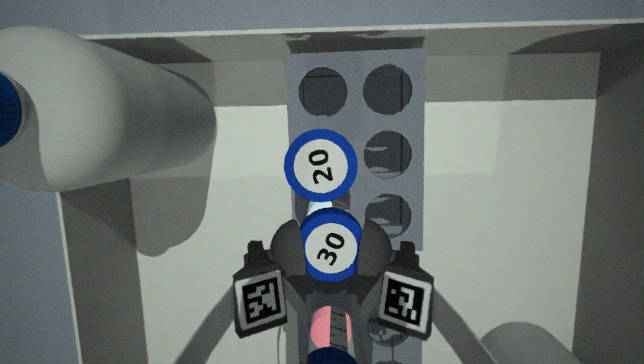

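Scene clock: 243.77 s.
r1.base_odometry: x=+0.846 y=+1.487 heading=-2.523 (m, m, rad; r1's odometry frame)
r1.turned_by_wheels: +0.000 (rad since the last result)
r1.turned_by_imu: +0.000 (rad since the last result)
r1.base_tilt: forward=-0.8 right=-0.3 (deg)
r1.lidar_m: 2.35 2.48 1.81 1.75 1.82 2.49 1.04 0.87 0.96 0.93 0.96 0.63
r1.head_depth_mm: 2607 2933 1058 822 667 565 1135 / 2579 2943 1042 812 643 561 1132 / 2554 2955 807 756 628 559 1120 / - 2944 908 758 622 557 1122 / 2604 2926 907 747 618 554 1112 / 2613 2924 969 571 603 551 1111 / 2598 2895 999 787 631 547 1101
r1.base_status: not commanded
r1.joint_positions: lift_m=+1.100 arm_m=+0.519 wrist_yaw_rad=+0.000 wrist_pitch_rad=-1.542 wrist_roll_rad=+1.563 gripper_m=+0.000 head_pan_rad=-1.577 head_tilt_rad=-0.741
r1.joint_status: all done
r1.motor_effort: left_wheel=-2(1) right_wheel=+1(1) lift_m=+27(28) arm_m=+5(5) wrist_yaw_rad=+0(0) wrist_pitch_rad=-5(5) wrist_roll_rad=+3(3) gripper_m=-9(10) head_pan_rad=+5(5) head_tilt_rad=-3(3) (%)
r1.hand_pose: x=-0.0215 y=-0.6467 z=+0.9817 quat_wxyz=(+0.003, +0.002, -0.717, -0.697) (m; r1's base frame)
r1.wrist_depth_mm: 361 357 354 349 348 345 339 / 369 231 343 300 354 340 345 / 375 224 316 306 356 355 350 / 386 373 377 315 359 365 359 / 394 387 383 162 371 368 369 / 399 395 394 264 - 347 377 / 418 405 386 352 367 280 385
r2.base_odometry: x=+1.203 y=-0.439 heading=+0.112 (m, m, rad; r2's odometry frame)
r2.turned_by_wheels: +0.000 (rad since the last result)
r2.turned_by_imu: +0.000 (rad since the last result)
r2.base_tilt: forward=+0.7 right=-0.7 (deg)
r2.lidar_m: 1.03 2.54 1.85 1.78 1.84 2.51 1.98 2.16 0.28 0.27 0.28 0.38
r2.head_depth_mm: 2762 2963 2343 1897 1581 553 1137 / - 2979 2183 1850 651 555 657 / - 2945 923 784 651 556 1122 / - - 951 786 670 546 514 / - - - 725 646 559 505 / 2545 2760 - 748 655 560 496 / 2509 2788 1002 792 656 560 496
r2.base_status: not commanded
r2.joint_positions: lift_m=+1.100 arm_m=+0.150 wrist_yaw_rad=+0.001 wrist_pitch_rad=-1.547 wrist_roll_rad=+1.563 gripper_m=+0.055 head_pan_rad=-1.693 head_tilt_rad=-0.741
r2.joint_status: not commanded
r2.motor_effort: left_wheel=-3(3) right_wheel=+2(2) lift_m=+46(45) arm_m=-1(1) wrist_yaw_rad=-1(1) wrist_pitch_rad=+0(0) wrist_roll_rad=+4(4) gripper_m=+0(0) head_pan_rad=-4(4) head_tilt_rad=-4(3) (%)
r2.hand_pose: x=-0.0216 y=-0.2769 z=+0.9815 quat_wxyz=(+0.003, +0.002, -0.715, -0.699) (m; r2's base frame)
r2.wrist_depth_mm: 365 365 364 361 - - - / 379 372 370 365 - - - / 384 386 386 381 - - - / 391 398 392 388 - - - / 398 402 398 400 - - - / 417 417 - 410 - - - / 436 433 427 428 - - -
pictures: none
No camera images: the call's "cameras" was empty. Leave "cameras" out to get every camera's image.

Scene clock: 248.70 s.
r1.base_odometry: x=+0.553 y=+1.278 heading=-2.523 (m, m, rad; r1's odometry frame)
r1.turned_by_wheels: +0.000 (rad since the last result)
r1.turned_by_imu: +0.001 (rad since the last result)
r1.base_tilt: forward=-0.7 right=-0.3 (deg)
r1.lidar_m: 1.99 2.49 1.81 1.75 1.82 2.49 1.21 1.23 0.96 0.93 0.34 2.18
r1.head_depth_mm: 2613 2948 1053 745 620 565 1131 / 2589 2931 1049 768 664 562 1125 / 2550 2936 1040 806 660 560 1124 / - 2954 986 757 657 558 1120 / 1176 2877 1016 727 652 552 1113 / 2614 2917 1011 791 650 551 1115 / 2619 2874 2436 783 645 548 668
r1.base_status: done
r1.joint_positions: lift_m=+1.100 arm_m=+0.519 wrist_yaw_rad=+0.000 wrist_pitch_rad=-1.542 wrist_roll_rad=+1.563 gripper_m=+0.000 head_pan_rad=-1.577 head_tilt_rad=-0.741
r1.joint_status: not commanded
r1.motor_effort: left_wheel=-1(1) right_wheel=+1(5) lift_m=+27(27) arm_m=+4(5) wrist_yaw_rad=+0(0) wrist_pitch_rad=-4(4) wrist_roll_rad=+4(3) gripper_m=-10(10) head_pan_rad=+5(5) head_tilt_rad=-4(4) (%)
r1.hand_pose: x=-0.0215 y=-0.6467 z=+0.9817 quat_wxyz=(+0.003, +0.002, -0.717, -0.697) (m; r1's base frame)
r1.wrist_depth_mm: 358 359 353 347 348 344 343 / 367 364 362 362 355 356 348 / 381 371 371 365 362 357 354 / 382 377 376 371 364 370 363 / 401 387 388 165 376 377 370 / 400 404 396 329 384 383 380 / 415 409 403 407 393 392 385
r2.base_odometry: x=+1.203 y=-0.439 heading=+0.112 (m, m, rad; r2's odometry frame)
r2.turned_by_wheels: +0.000 (rad since the last result)
r2.turned_by_imu: +0.000 (rad since the last result)
r2.base_tilt: forward=+0.6 right=-1.0 (deg)
r2.lidar_m: 1.03 2.54 1.85 1.78 1.84 2.51 1.98 2.15 0.28 0.27 0.28 0.38
r2.head_depth_mm: 2794 2991 2344 1900 1576 554 1136 / - 2965 2181 1850 650 556 658 / - 2939 922 786 652 557 1121 / - - 956 786 668 546 514 / - - - 726 646 559 505 / 480 2745 - 740 655 560 496 / 463 2738 982 793 657 560 497
r2.base_status: not commanded
r2.joint_positions: lift_m=+1.100 arm_m=+0.150 wrist_yaw_rad=+0.001 wrist_pitch_rad=-1.547 wrist_roll_rad=+1.563 gripper_m=+0.055 head_pan_rad=-1.693 head_tilt_rad=-0.741
r2.joint_status: not commanded
r2.motor_effort: left_wheel=-3(3) right_wheel=+2(2) lift_m=+45(45) arm_m=-1(1) wrist_yaw_rad=+0(0) wrist_pitch_rad=+0(0) wrist_roll_rad=+4(4) gripper_m=+1(1) head_pan_rad=-4(4) head_tilt_rad=-4(3) (%)
r2.hand_pose: x=-0.0216 y=-0.2769 z=+0.9815 quat_wxyz=(+0.003, +0.002, -0.715, -0.699) (m; r2's base frame)
r2.wrist_depth_mm: 368 365 359 359 - - - / 378 372 376 369 - - - / 387 380 380 379 - - - / 391 396 391 388 - - - / 398 406 402 398 - - - / 419 424 - 408 - - - / 437 427 428 426 - - -
pictures: r1_wrist_camera
camera_calibration (this result's frames):
r1_wrist_camera: T_world_to_cam=[[0.0108312, 0.998961, -0.0442763, 0.695426], [0.988959, -0.00415726, 0.148131, -0.0921728], [0.147793, -0.0453919, -0.987976, 1.10304], [0, 0, 0, 1]] pos_world=[-0.0793994, -0.645018, 1.13423]
Images, in order (width x height): r1_wrist_camera 644x364.

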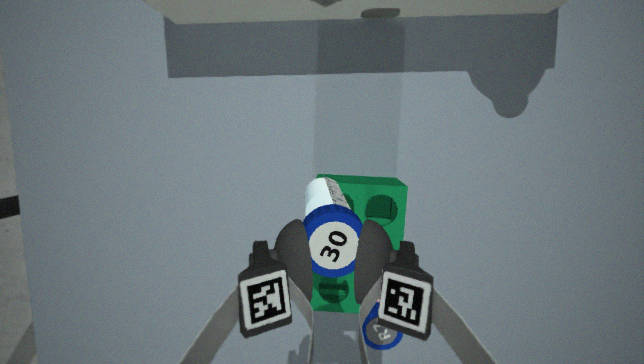

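>>> execute_actions(
  actions=[
    {"r1":{"base":{"translate_m":0.022},"joints":{"arm_m":0.462}}},
  ],
  cameras=["r1_wrist_camera"],
)

>>> execute_actions(
  actions=[
    {"r1":{"joints":{"lift_m":1.055}}},
  ],
  cameras=["r1_wrist_camera","r1_head_camera"],
)

>>> zoom_image(
  camera="r1_head_camera",
  region=[250,150,500,350],
)

Scene clock: 252.07 s.
r1.base_odometry: x=+0.535 y=+1.265 heading=-2.524 (m, m, rad; r1's odometry frame)
r1.turned_by_wheels: +0.000 (rad since the last result)
r1.turned_by_imu: +0.000 (rad since the last result)
r1.base_tilt: forward=-0.7 right=-0.2 (deg)
r1.lidar_m: 1.97 2.47 1.81 1.75 1.82 2.49 1.24 1.24 0.96 0.93 0.33 2.17
r1.head_depth_mm: 2612 2936 1060 745 635 565 1135 / 2612 2912 1048 789 666 562 1133 / 2546 2981 1039 807 662 558 1125 / - 2977 987 734 658 557 1116 / 1193 2824 1019 743 654 555 1120 / 2611 2913 1012 788 649 551 1110 / 2607 2903 2439 810 646 548 636
r1.base_status: done
r1.joint_positions: lift_m=+1.100 arm_m=+0.462 wrist_yaw_rad=+0.000 wrist_pitch_rad=-1.542 wrist_roll_rad=+1.563 gripper_m=+0.000 head_pan_rad=-1.577 head_tilt_rad=-0.741
r1.joint_status: all done
r1.motor_effort: left_wheel=-1(2) right_wheel=+1(4) lift_m=+27(26) arm_m=-6(5) wrist_yaw_rad=+1(0) wrist_pitch_rad=-4(4) wrist_roll_rad=+3(3) gripper_m=-9(9) head_pan_rad=+5(5) head_tilt_rad=-3(3) (%)
r1.hand_pose: x=-0.0215 y=-0.5904 z=+0.9817 quat_wxyz=(+0.003, +0.002, -0.717, -0.697) (m; r1's base frame)
r1.wrist_depth_mm: 352 352 351 351 353 341 342 / 366 365 361 359 354 352 351 / 373 370 367 365 361 362 354 / 385 373 376 315 371 368 365 / 392 386 388 165 378 375 369 / 407 396 393 268 384 382 377 / 414 410 405 401 398 388 390
r2.base_odometry: x=+1.203 y=-0.439 heading=+0.112 (m, m, rad; r2's odometry frame)
r2.turned_by_wheels: +0.000 (rad since the last result)
r2.turned_by_imu: +0.000 (rad since the last result)
r2.base_tilt: forward=+0.8 right=-0.9 (deg)
r2.lidar_m: 1.03 2.53 1.85 1.78 1.84 2.51 1.98 2.16 0.28 0.27 0.28 0.38
r2.head_depth_mm: 2779 3005 2345 1906 1582 555 1141 / - 2963 2180 1856 651 555 657 / - 2930 921 784 651 556 1119 / - - 955 786 669 546 514 / - - - 726 645 558 505 / 515 2748 - 746 655 560 496 / 524 2775 1001 791 656 559 496
r2.base_status: not commanded
r2.joint_positions: lift_m=+1.100 arm_m=+0.150 wrist_yaw_rad=+0.001 wrist_pitch_rad=-1.547 wrist_roll_rad=+1.563 gripper_m=+0.055 head_pan_rad=-1.693 head_tilt_rad=-0.741
r2.joint_status: not commanded
r2.motor_effort: left_wheel=-4(3) right_wheel=+2(2) lift_m=+45(46) arm_m=-1(1) wrist_yaw_rad=+0(0) wrist_pitch_rad=+0(0) wrist_roll_rad=+4(4) gripper_m=+1(1) head_pan_rad=-4(4) head_tilt_rad=-4(4) (%)
r2.hand_pose: x=-0.0216 y=-0.2769 z=+0.9815 quat_wxyz=(+0.003, +0.002, -0.715, -0.699) (m; r2's base frame)
r2.wrist_depth_mm: 366 365 363 359 - - - / 376 374 373 372 - - - / 386 387 379 378 - - - / 387 396 388 386 - - - / 403 405 397 400 - - - / 421 421 - 411 - - - / 434 433 427 424 - - -
pictures: r1_wrist_camera
camera_calibration (this result's frames):
r1_wrist_camera: T_world_to_cam=[[0.010832, 0.998983, -0.0437718, 0.638705], [0.988959, -0.00423281, 0.148129, -0.0919825], [0.147793, -0.0448931, -0.987999, 1.10592], [0, 0, 0, 1]] pos_world=[-0.0793994, -0.588796, 1.13423]
Images, in order (width x height): r1_wrist_camera 644x364.

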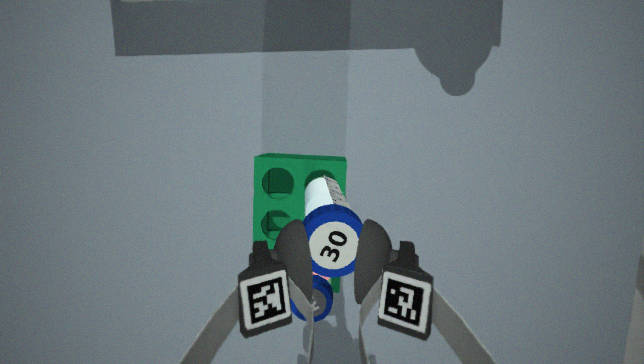

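Scene clock: 253.30 s.
r1.base_odometry: x=+0.535 y=+1.265 heading=-2.524 (m, m, rad; r1's odometry frame)
r1.turned_by_wheels: +0.000 (rad since the last result)
r1.turned_by_imu: +0.000 (rad since the last result)
r1.base_tilt: forward=-0.7 right=-0.2 (deg)
r1.lidar_m: 1.97 2.48 1.82 1.75 1.82 2.49 1.23 1.24 0.96 0.93 0.33 2.16
r1.head_depth_mm: 2690 2940 1059 745 637 565 1132 / 2669 2941 1048 788 665 562 1123 / - 3002 1038 806 661 560 1124 / 778 - 1029 735 657 556 1119 / 1200 2819 1019 741 652 553 1113 / 2606 2928 1010 790 648 551 1108 / 2597 2893 2444 812 646 549 636
r1.base_status: not commanded
r1.joint_positions: lift_m=+1.055 arm_m=+0.462 wrist_yaw_rad=+0.000 wrist_pitch_rad=-1.542 wrist_roll_rad=+1.563 gripper_m=+0.000 head_pan_rad=-1.577 head_tilt_rad=-0.741
r1.joint_status: all done
r1.motor_effort: left_wheel=-2(1) right_wheel=+2(1) lift_m=+23(23) arm_m=-5(6) wrist_yaw_rad=+0(0) wrist_pitch_rad=-4(4) wrist_roll_rad=+3(3) gripper_m=-10(9) head_pan_rad=+5(5) head_tilt_rad=-3(3) (%)
r1.hand_pose: x=-0.0215 y=-0.5904 z=+0.9370 quat_wxyz=(+0.003, +0.002, -0.717, -0.697) (m; r1's base frame)
r1.wrist_depth_mm: 318 316 314 309 306 303 300 / 324 325 316 316 314 310 308 / 330 328 328 323 318 316 312 / 340 339 331 283 324 323 319 / 349 345 336 165 328 329 324 / 357 347 343 272 341 341 328 / 364 360 354 287 351 345 342
r2.base_odometry: x=+1.203 y=-0.439 heading=+0.112 (m, m, rad; r2's odometry frame)
r2.turned_by_wheels: +0.000 (rad since the last result)
r2.turned_by_imu: +0.000 (rad since the last result)
r2.base_tilt: forward=+0.6 right=-0.8 (deg)
r2.lidar_m: 1.03 2.53 1.85 1.78 1.84 2.50 1.97 2.16 0.28 0.27 0.28 0.38
r2.head_depth_mm: 2799 2981 2345 1895 1580 555 1137 / - 2971 2185 1856 650 555 658 / - 2948 922 785 652 556 1120 / - - 952 786 669 545 514 / - - - 726 645 558 504 / 526 564 - 739 655 559 497 / 530 2784 998 792 656 559 496
r2.base_status: not commanded
r2.joint_positions: lift_m=+1.100 arm_m=+0.150 wrist_yaw_rad=+0.001 wrist_pitch_rad=-1.547 wrist_roll_rad=+1.563 gripper_m=+0.055 head_pan_rad=-1.693 head_tilt_rad=-0.741
r2.joint_status: not commanded
r2.motor_effort: left_wheel=-4(3) right_wheel=+2(2) lift_m=+46(45) arm_m=-1(1) wrist_yaw_rad=+0(1) wrist_pitch_rad=+0(0) wrist_roll_rad=+4(4) gripper_m=+0(0) head_pan_rad=-4(4) head_tilt_rad=-4(3) (%)
r2.hand_pose: x=-0.0216 y=-0.2769 z=+0.9815 quat_wxyz=(+0.003, +0.002, -0.715, -0.699) (m; r2's base frame)
r2.wrist_depth_mm: 368 368 364 359 - - - / 376 375 370 369 - - - / 383 384 380 382 - - - / 393 398 394 386 - - - / 403 406 403 399 - - - / 426 422 - 409 - - - / 433 425 423 423 - - -
pictures: r1_head_camera (sideways: a quarter turn clockwise sets it upright), r1_wrist_camera
camera_calibration (this result's frames):
r1_head_camera: T_world_to_cam=[[-0.0375613, 0.662686, -0.747955, 0.998013], [0.998836, 0.00221965, -0.0481936, 0.057986], [-0.030277, -0.748894, -0.661997, 0.822975], [0, 0, 0, 1]] pos_world=[0.00448544, -0.0451765, 1.29407]
r1_wrist_camera: T_world_to_cam=[[0.0108314, 0.998983, -0.0437717, 0.636743], [0.988959, -0.00423225, 0.148129, -0.0853514], [0.147793, -0.0448929, -0.987999, 1.0617], [0, 0, 0, 1]] pos_world=[-0.0793994, -0.588794, 1.08947]
Images, in order (width x height): r1_head_camera 896x504, r1_wrist_camera 644x364.

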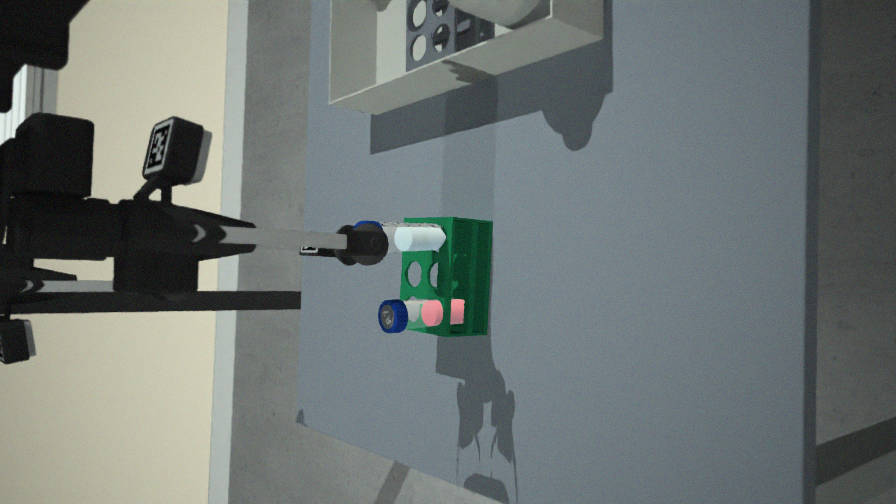

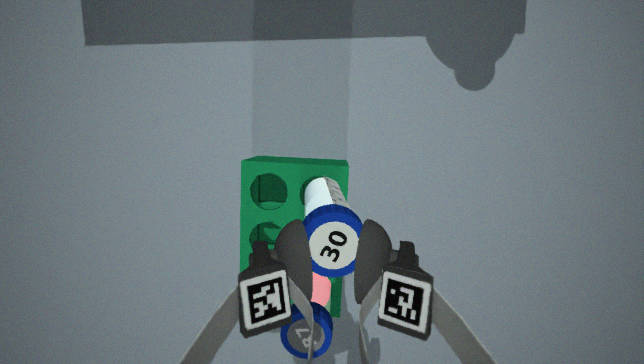

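Region (250, 150, 500, 350) of r1_head_camera's 896x504 image, scaled by 2.016, with more detail than that image has; it fills the top 403 rows of this view, and the rest is white.

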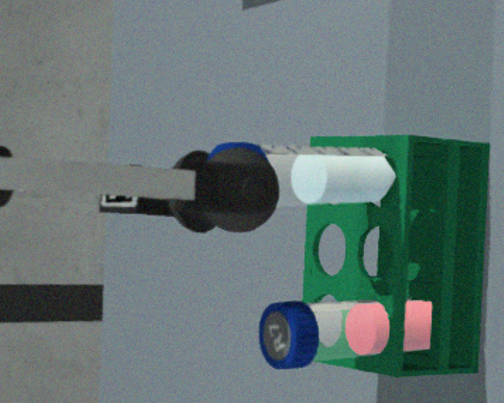

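>>> execute_actions(
  actions=[
    {"r1":{"joints":{"arm_m":0.469,"lift_m":1.045}}},
  ],
  cameras=["r1_wrist_camera"],
)

>>> execute_actions(
  actions=[
    {"r1":{"joints":{"lift_m":1.025}}},
  ],
  cameras=["r1_wrist_camera"],
)

>>> execute_actions(
  actions=[
    {"r1":{"joints":{"lift_m":1.004}}},
  ],
  cameras=["r1_wrist_camera"],
)

Scene clock: 258.23 s.
r1.base_odometry: x=+0.535 y=+1.265 heading=-2.524 (m, m, rad; r1's odometry frame)
r1.turned_by_wheels: +0.000 (rad since the last result)
r1.turned_by_imu: +0.000 (rad since the last result)
r1.base_tilt: forward=-0.7 right=-0.3 (deg)
r1.lidar_m: 1.97 2.48 1.82 1.75 1.81 2.49 1.24 1.24 0.96 0.93 0.33 2.16
r1.head_depth_mm: - 2974 1056 746 635 565 1133 / 2631 2912 1043 786 664 562 1126 / - 3049 1039 807 661 560 1121 / 874 - 1827 736 656 556 1117 / 1200 2853 1019 744 653 554 1109 / 2635 2911 1012 790 649 551 1105 / 2581 2903 2439 811 645 549 635
r1.base_status: not commanded
r1.joint_positions: lift_m=+1.045 arm_m=+0.469 wrist_yaw_rad=+0.000 wrist_pitch_rad=-1.543 wrist_roll_rad=+1.563 gripper_m=+0.000 head_pan_rad=-1.577 head_tilt_rad=-0.741
r1.joint_status: all done
r1.motor_effort: left_wheel=-2(2) right_wheel=+1(1) lift_m=+23(26) arm_m=+5(6) wrist_yaw_rad=+0(1) wrist_pitch_rad=-3(4) wrist_roll_rad=+3(3) gripper_m=-10(9) head_pan_rad=+5(4) head_tilt_rad=-3(4) (%)
r1.hand_pose: x=-0.0215 y=-0.5962 z=+0.9270 quat_wxyz=(+0.003, +0.002, -0.717, -0.698) (m; r1's base frame)
r1.wrist_depth_mm: 305 302 300 297 300 291 291 / 314 313 308 305 300 301 298 / 321 318 313 310 309 307 305 / 328 332 321 260 317 312 311 / 337 332 327 165 320 323 314 / 344 340 340 266 329 329 324 / 356 347 346 215 342 334 332
r2.base_odometry: x=+1.203 y=-0.439 heading=+0.112 (m, m, rad; r2's odometry frame)
r2.turned_by_wheels: +0.000 (rad since the last result)
r2.turned_by_imu: +0.000 (rad since the last result)
r2.base_tilt: forward=+0.6 right=-0.9 (deg)
r2.lidar_m: 1.04 2.54 1.85 1.78 1.84 2.51 1.97 2.16 0.28 0.27 0.28 0.38
r2.head_depth_mm: 2754 2960 2340 1908 1577 555 1136 / - 2982 2196 1845 650 556 658 / - 2930 920 786 652 556 1120 / - - 955 786 667 546 514 / - - - 724 646 558 505 / 525 555 - 739 656 560 496 / 491 2784 999 791 656 559 498
r2.base_status: not commanded
r2.joint_positions: lift_m=+1.100 arm_m=+0.150 wrist_yaw_rad=+0.001 wrist_pitch_rad=-1.547 wrist_roll_rad=+1.563 gripper_m=+0.055 head_pan_rad=-1.693 head_tilt_rad=-0.741
r2.joint_status: not commanded
r2.motor_effort: left_wheel=-3(3) right_wheel=+3(2) lift_m=+45(45) arm_m=-1(1) wrist_yaw_rad=+0(0) wrist_pitch_rad=+0(0) wrist_roll_rad=+4(4) gripper_m=+1(1) head_pan_rad=-4(4) head_tilt_rad=-3(3) (%)
r2.hand_pose: x=-0.0216 y=-0.2769 z=+0.9815 quat_wxyz=(+0.003, +0.002, -0.715, -0.699) (m; r2's base frame)
r2.wrist_depth_mm: 370 363 362 359 - - - / 375 371 369 369 - - - / 384 381 382 373 - - - / 388 394 394 389 - - - / 401 404 407 396 - - - / 423 423 - 412 - - - / 431 430 430 427 - - -
pictures: r1_wrist_camera
camera_calibration (this result's frames):
r1_wrist_camera: T_world_to_cam=[[0.0108309, 0.999031, -0.0426693, 0.641158], [0.988959, -0.00439525, 0.148124, -0.0839907], [0.147793, -0.0438025, -0.988048, 1.05227], [0, 0, 0, 1]] pos_world=[-0.0793994, -0.594814, 1.07949]
Images, in order (width x height): r1_wrist_camera 644x364.

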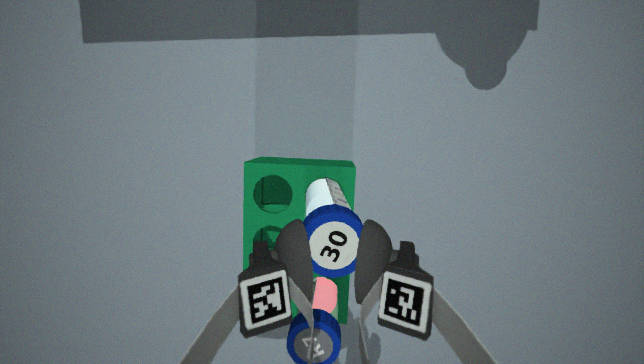

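Scene clock: 259.17 s.
r1.base_odometry: x=+0.535 y=+1.265 heading=-2.524 (m, m, rad; r1's odometry frame)
r1.turned_by_wheels: +0.000 (rad since the last result)
r1.turned_by_imu: +0.000 (rad since the last result)
r1.base_tilt: forward=-0.7 right=-0.2 (deg)
r1.lidar_m: 1.97 2.48 1.82 1.75 1.82 2.49 1.23 1.25 0.96 0.93 0.33 2.16
r1.head_depth_mm: - 3036 1057 747 634 566 1135 / 2683 2940 1047 787 665 562 1126 / - 2890 1036 806 659 558 1118 / 882 - 1029 735 657 556 1118 / 1199 2840 1015 743 652 555 1115 / 2634 2925 1011 790 648 551 1111 / 2611 2889 2429 811 645 549 635
r1.base_status: not commanded
r1.joint_positions: lift_m=+1.025 arm_m=+0.469 wrist_yaw_rad=+0.000 wrist_pitch_rad=-1.543 wrist_roll_rad=+1.563 gripper_m=+0.000 head_pan_rad=-1.577 head_tilt_rad=-0.741
r1.joint_status: all done
r1.motor_effort: left_wheel=-2(2) right_wheel=+1(1) lift_m=+22(23) arm_m=+5(6) wrist_yaw_rad=+0(1) wrist_pitch_rad=-3(3) wrist_roll_rad=+4(3) gripper_m=-9(9) head_pan_rad=+5(5) head_tilt_rad=-4(4) (%)
r1.hand_pose: x=-0.0215 y=-0.5962 z=+0.9070 quat_wxyz=(+0.003, +0.002, -0.716, -0.698) (m; r1's base frame)
r1.wrist_depth_mm: 287 286 285 280 279 273 274 / 291 288 288 285 285 282 280 / 299 298 295 293 291 287 278 / 308 308 304 240 299 291 292 / 315 310 307 166 300 299 294 / 321 320 316 248 309 303 305 / 332 332 322 202 314 313 313
r2.base_odometry: x=+1.203 y=-0.439 heading=+0.112 (m, m, rad; r2's odometry frame)
r2.turned_by_wheels: +0.000 (rad since the last result)
r2.turned_by_imu: +0.000 (rad since the last result)
r2.base_tilt: forward=+0.8 right=-0.9 (deg)
r2.lidar_m: 1.03 2.54 1.84 1.78 1.84 2.51 1.97 2.16 0.28 0.27 0.28 0.38
r2.head_depth_mm: 2772 2978 2342 1897 1581 554 1139 / - 2952 2190 1854 650 554 657 / - 2945 920 786 652 556 1119 / - - 954 788 669 546 515 / - - - 725 646 558 505 / 502 557 - 739 655 559 496 / 488 2704 995 791 656 560 496
r2.base_status: not commanded
r2.joint_positions: lift_m=+1.100 arm_m=+0.150 wrist_yaw_rad=+0.001 wrist_pitch_rad=-1.547 wrist_roll_rad=+1.563 gripper_m=+0.055 head_pan_rad=-1.693 head_tilt_rad=-0.741
r2.joint_status: not commanded
r2.motor_effort: left_wheel=-4(3) right_wheel=+2(2) lift_m=+45(45) arm_m=-1(1) wrist_yaw_rad=+0(1) wrist_pitch_rad=+0(0) wrist_roll_rad=+4(4) gripper_m=+0(1) head_pan_rad=-4(4) head_tilt_rad=-3(3) (%)
r2.hand_pose: x=-0.0216 y=-0.2769 z=+0.9815 quat_wxyz=(+0.003, +0.002, -0.715, -0.699) (m; r2's base frame)
r2.wrist_depth_mm: 366 366 366 359 - - - / 380 375 372 369 - - - / 388 381 384 371 - - - / 395 398 393 390 - - - / 400 403 402 399 - - - / 420 425 - 414 - - - / 432 425 423 426 - - -
pictures: r1_wrist_camera
camera_calibration (this result's frames):
r1_wrist_camera: T_world_to_cam=[[0.0108327, 0.999038, -0.0424917, 0.640107], [0.988959, -0.00442331, 0.148123, -0.0810429], [0.147793, -0.0436272, -0.988056, 1.03262], [0, 0, 0, 1]] pos_world=[-0.0793994, -0.5948, 1.05949]
Images, in order (width x height): r1_wrist_camera 644x364.

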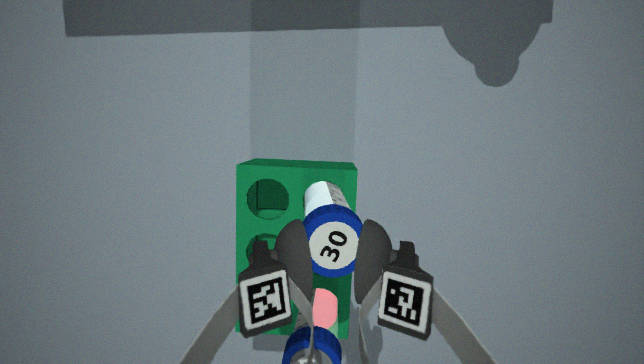

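Scene clock: 260.47 s.
r1.base_odometry: x=+0.535 y=+1.265 heading=-2.524 (m, m, rad; r1's odometry frame)
r1.turned_by_wheels: +0.000 (rad since the last result)
r1.turned_by_imu: +0.000 (rad since the last result)
r1.base_tilt: forward=-0.7 right=-0.3 (deg)
r1.lidar_m: 1.97 2.49 1.82 1.75 1.82 2.50 1.23 1.25 0.96 0.93 0.33 2.16
r1.head_depth_mm: - 3023 1054 743 636 566 1136 / - 2905 1046 787 664 562 1128 / - 2902 1043 808 661 558 1124 / 879 - 1028 735 657 555 1114 / 1195 2837 1017 742 652 554 1116 / 2619 2923 1009 791 648 551 1109 / 2611 2893 2452 810 645 548 636
r1.base_status: not commanded
r1.joint_positions: lift_m=+1.013 arm_m=+0.469 wrist_yaw_rad=+0.000 wrist_pitch_rad=-1.548 wrist_roll_rad=+1.563 gripper_m=+0.000 head_pan_rad=-1.577 head_tilt_rad=-0.741
r1.joint_status: lift_m contact_stop (moved -0.012 of -0.021)
r1.on_its_own: lift_m is slack since a contact_stop, until your next command for it (your +1.004 is given up)
r1.motor_effort: left_wheel=+0(2) right_wheel=+1(1) lift_m=+24(21) arm_m=+4(5) wrist_yaw_rad=+0(0) wrist_pitch_rad=-1(3) wrist_roll_rad=+3(3) gripper_m=-8(10) head_pan_rad=+5(5) head_tilt_rad=-3(3) (%)
r1.hand_pose: x=-0.0215 y=-0.5952 z=+0.8948 quat_wxyz=(+0.003, +0.002, -0.715, -0.699) (m; r1's base frame)
r1.wrist_depth_mm: 277 272 270 270 268 262 262 / 283 278 279 275 275 268 268 / 289 285 283 280 279 277 272 / 295 294 288 228 285 281 280 / 303 298 279 161 290 289 285 / 307 309 303 237 296 296 291 / 315 313 312 238 311 303 298
r2.base_odometry: x=+1.203 y=-0.439 heading=+0.112 (m, m, rad; r2's odometry frame)
r2.turned_by_wheels: +0.000 (rad since the last result)
r2.turned_by_imu: +0.000 (rad since the last result)
r2.base_tilt: forward=+0.7 right=-0.8 (deg)
r2.lidar_m: 1.03 2.55 1.85 1.78 1.84 2.50 1.97 2.16 0.28 0.27 0.28 0.38
r2.head_depth_mm: 2769 2983 2356 1899 1577 554 1139 / - 2981 2209 1849 650 556 658 / - 2928 922 784 652 556 1121 / - - 956 785 668 546 513 / - - - 724 646 558 505 / 504 559 - 745 655 559 496 / 493 2653 998 791 656 560 496
r2.base_status: not commanded
r2.joint_positions: lift_m=+1.100 arm_m=+0.150 wrist_yaw_rad=+0.001 wrist_pitch_rad=-1.547 wrist_roll_rad=+1.563 gripper_m=+0.055 head_pan_rad=-1.693 head_tilt_rad=-0.741
r2.joint_status: not commanded
r2.motor_effort: left_wheel=-3(3) right_wheel=+2(2) lift_m=+45(45) arm_m=-1(1) wrist_yaw_rad=+0(0) wrist_pitch_rad=+0(0) wrist_roll_rad=+4(4) gripper_m=+0(0) head_pan_rad=-4(4) head_tilt_rad=-3(4) (%)
r2.hand_pose: x=-0.0216 y=-0.2769 z=+0.9815 quat_wxyz=(+0.003, +0.002, -0.715, -0.699) (m; r2's base frame)
r2.wrist_depth_mm: 364 363 367 359 - - - / 378 372 372 368 - - - / 386 382 381 381 - - - / 392 395 394 386 - - - / 398 406 399 397 - - - / 423 415 - 417 - - - / 430 434 429 421 - - -
pictures: r1_wrist_camera
camera_calibration (this result's frames):
r1_wrist_camera: T_world_to_cam=[[0.0108386, 0.999206, -0.0383359, 0.634955], [0.988959, -0.0050452, 0.148104, -0.0795869], [0.147793, -0.0395179, -0.988229, 1.02323], [0, 0, 0, 1]] pos_world=[-0.0793993, -0.594417, 1.04731]
Images, in order (width x height): r1_wrist_camera 644x364.

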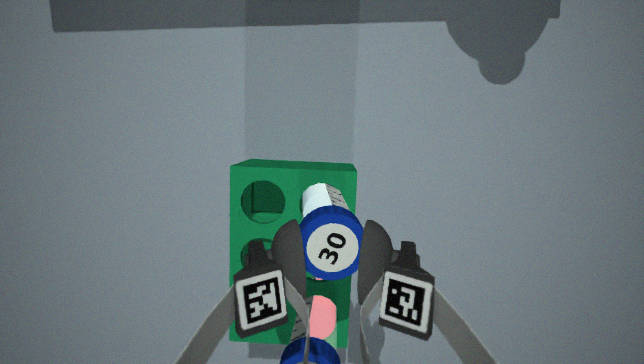

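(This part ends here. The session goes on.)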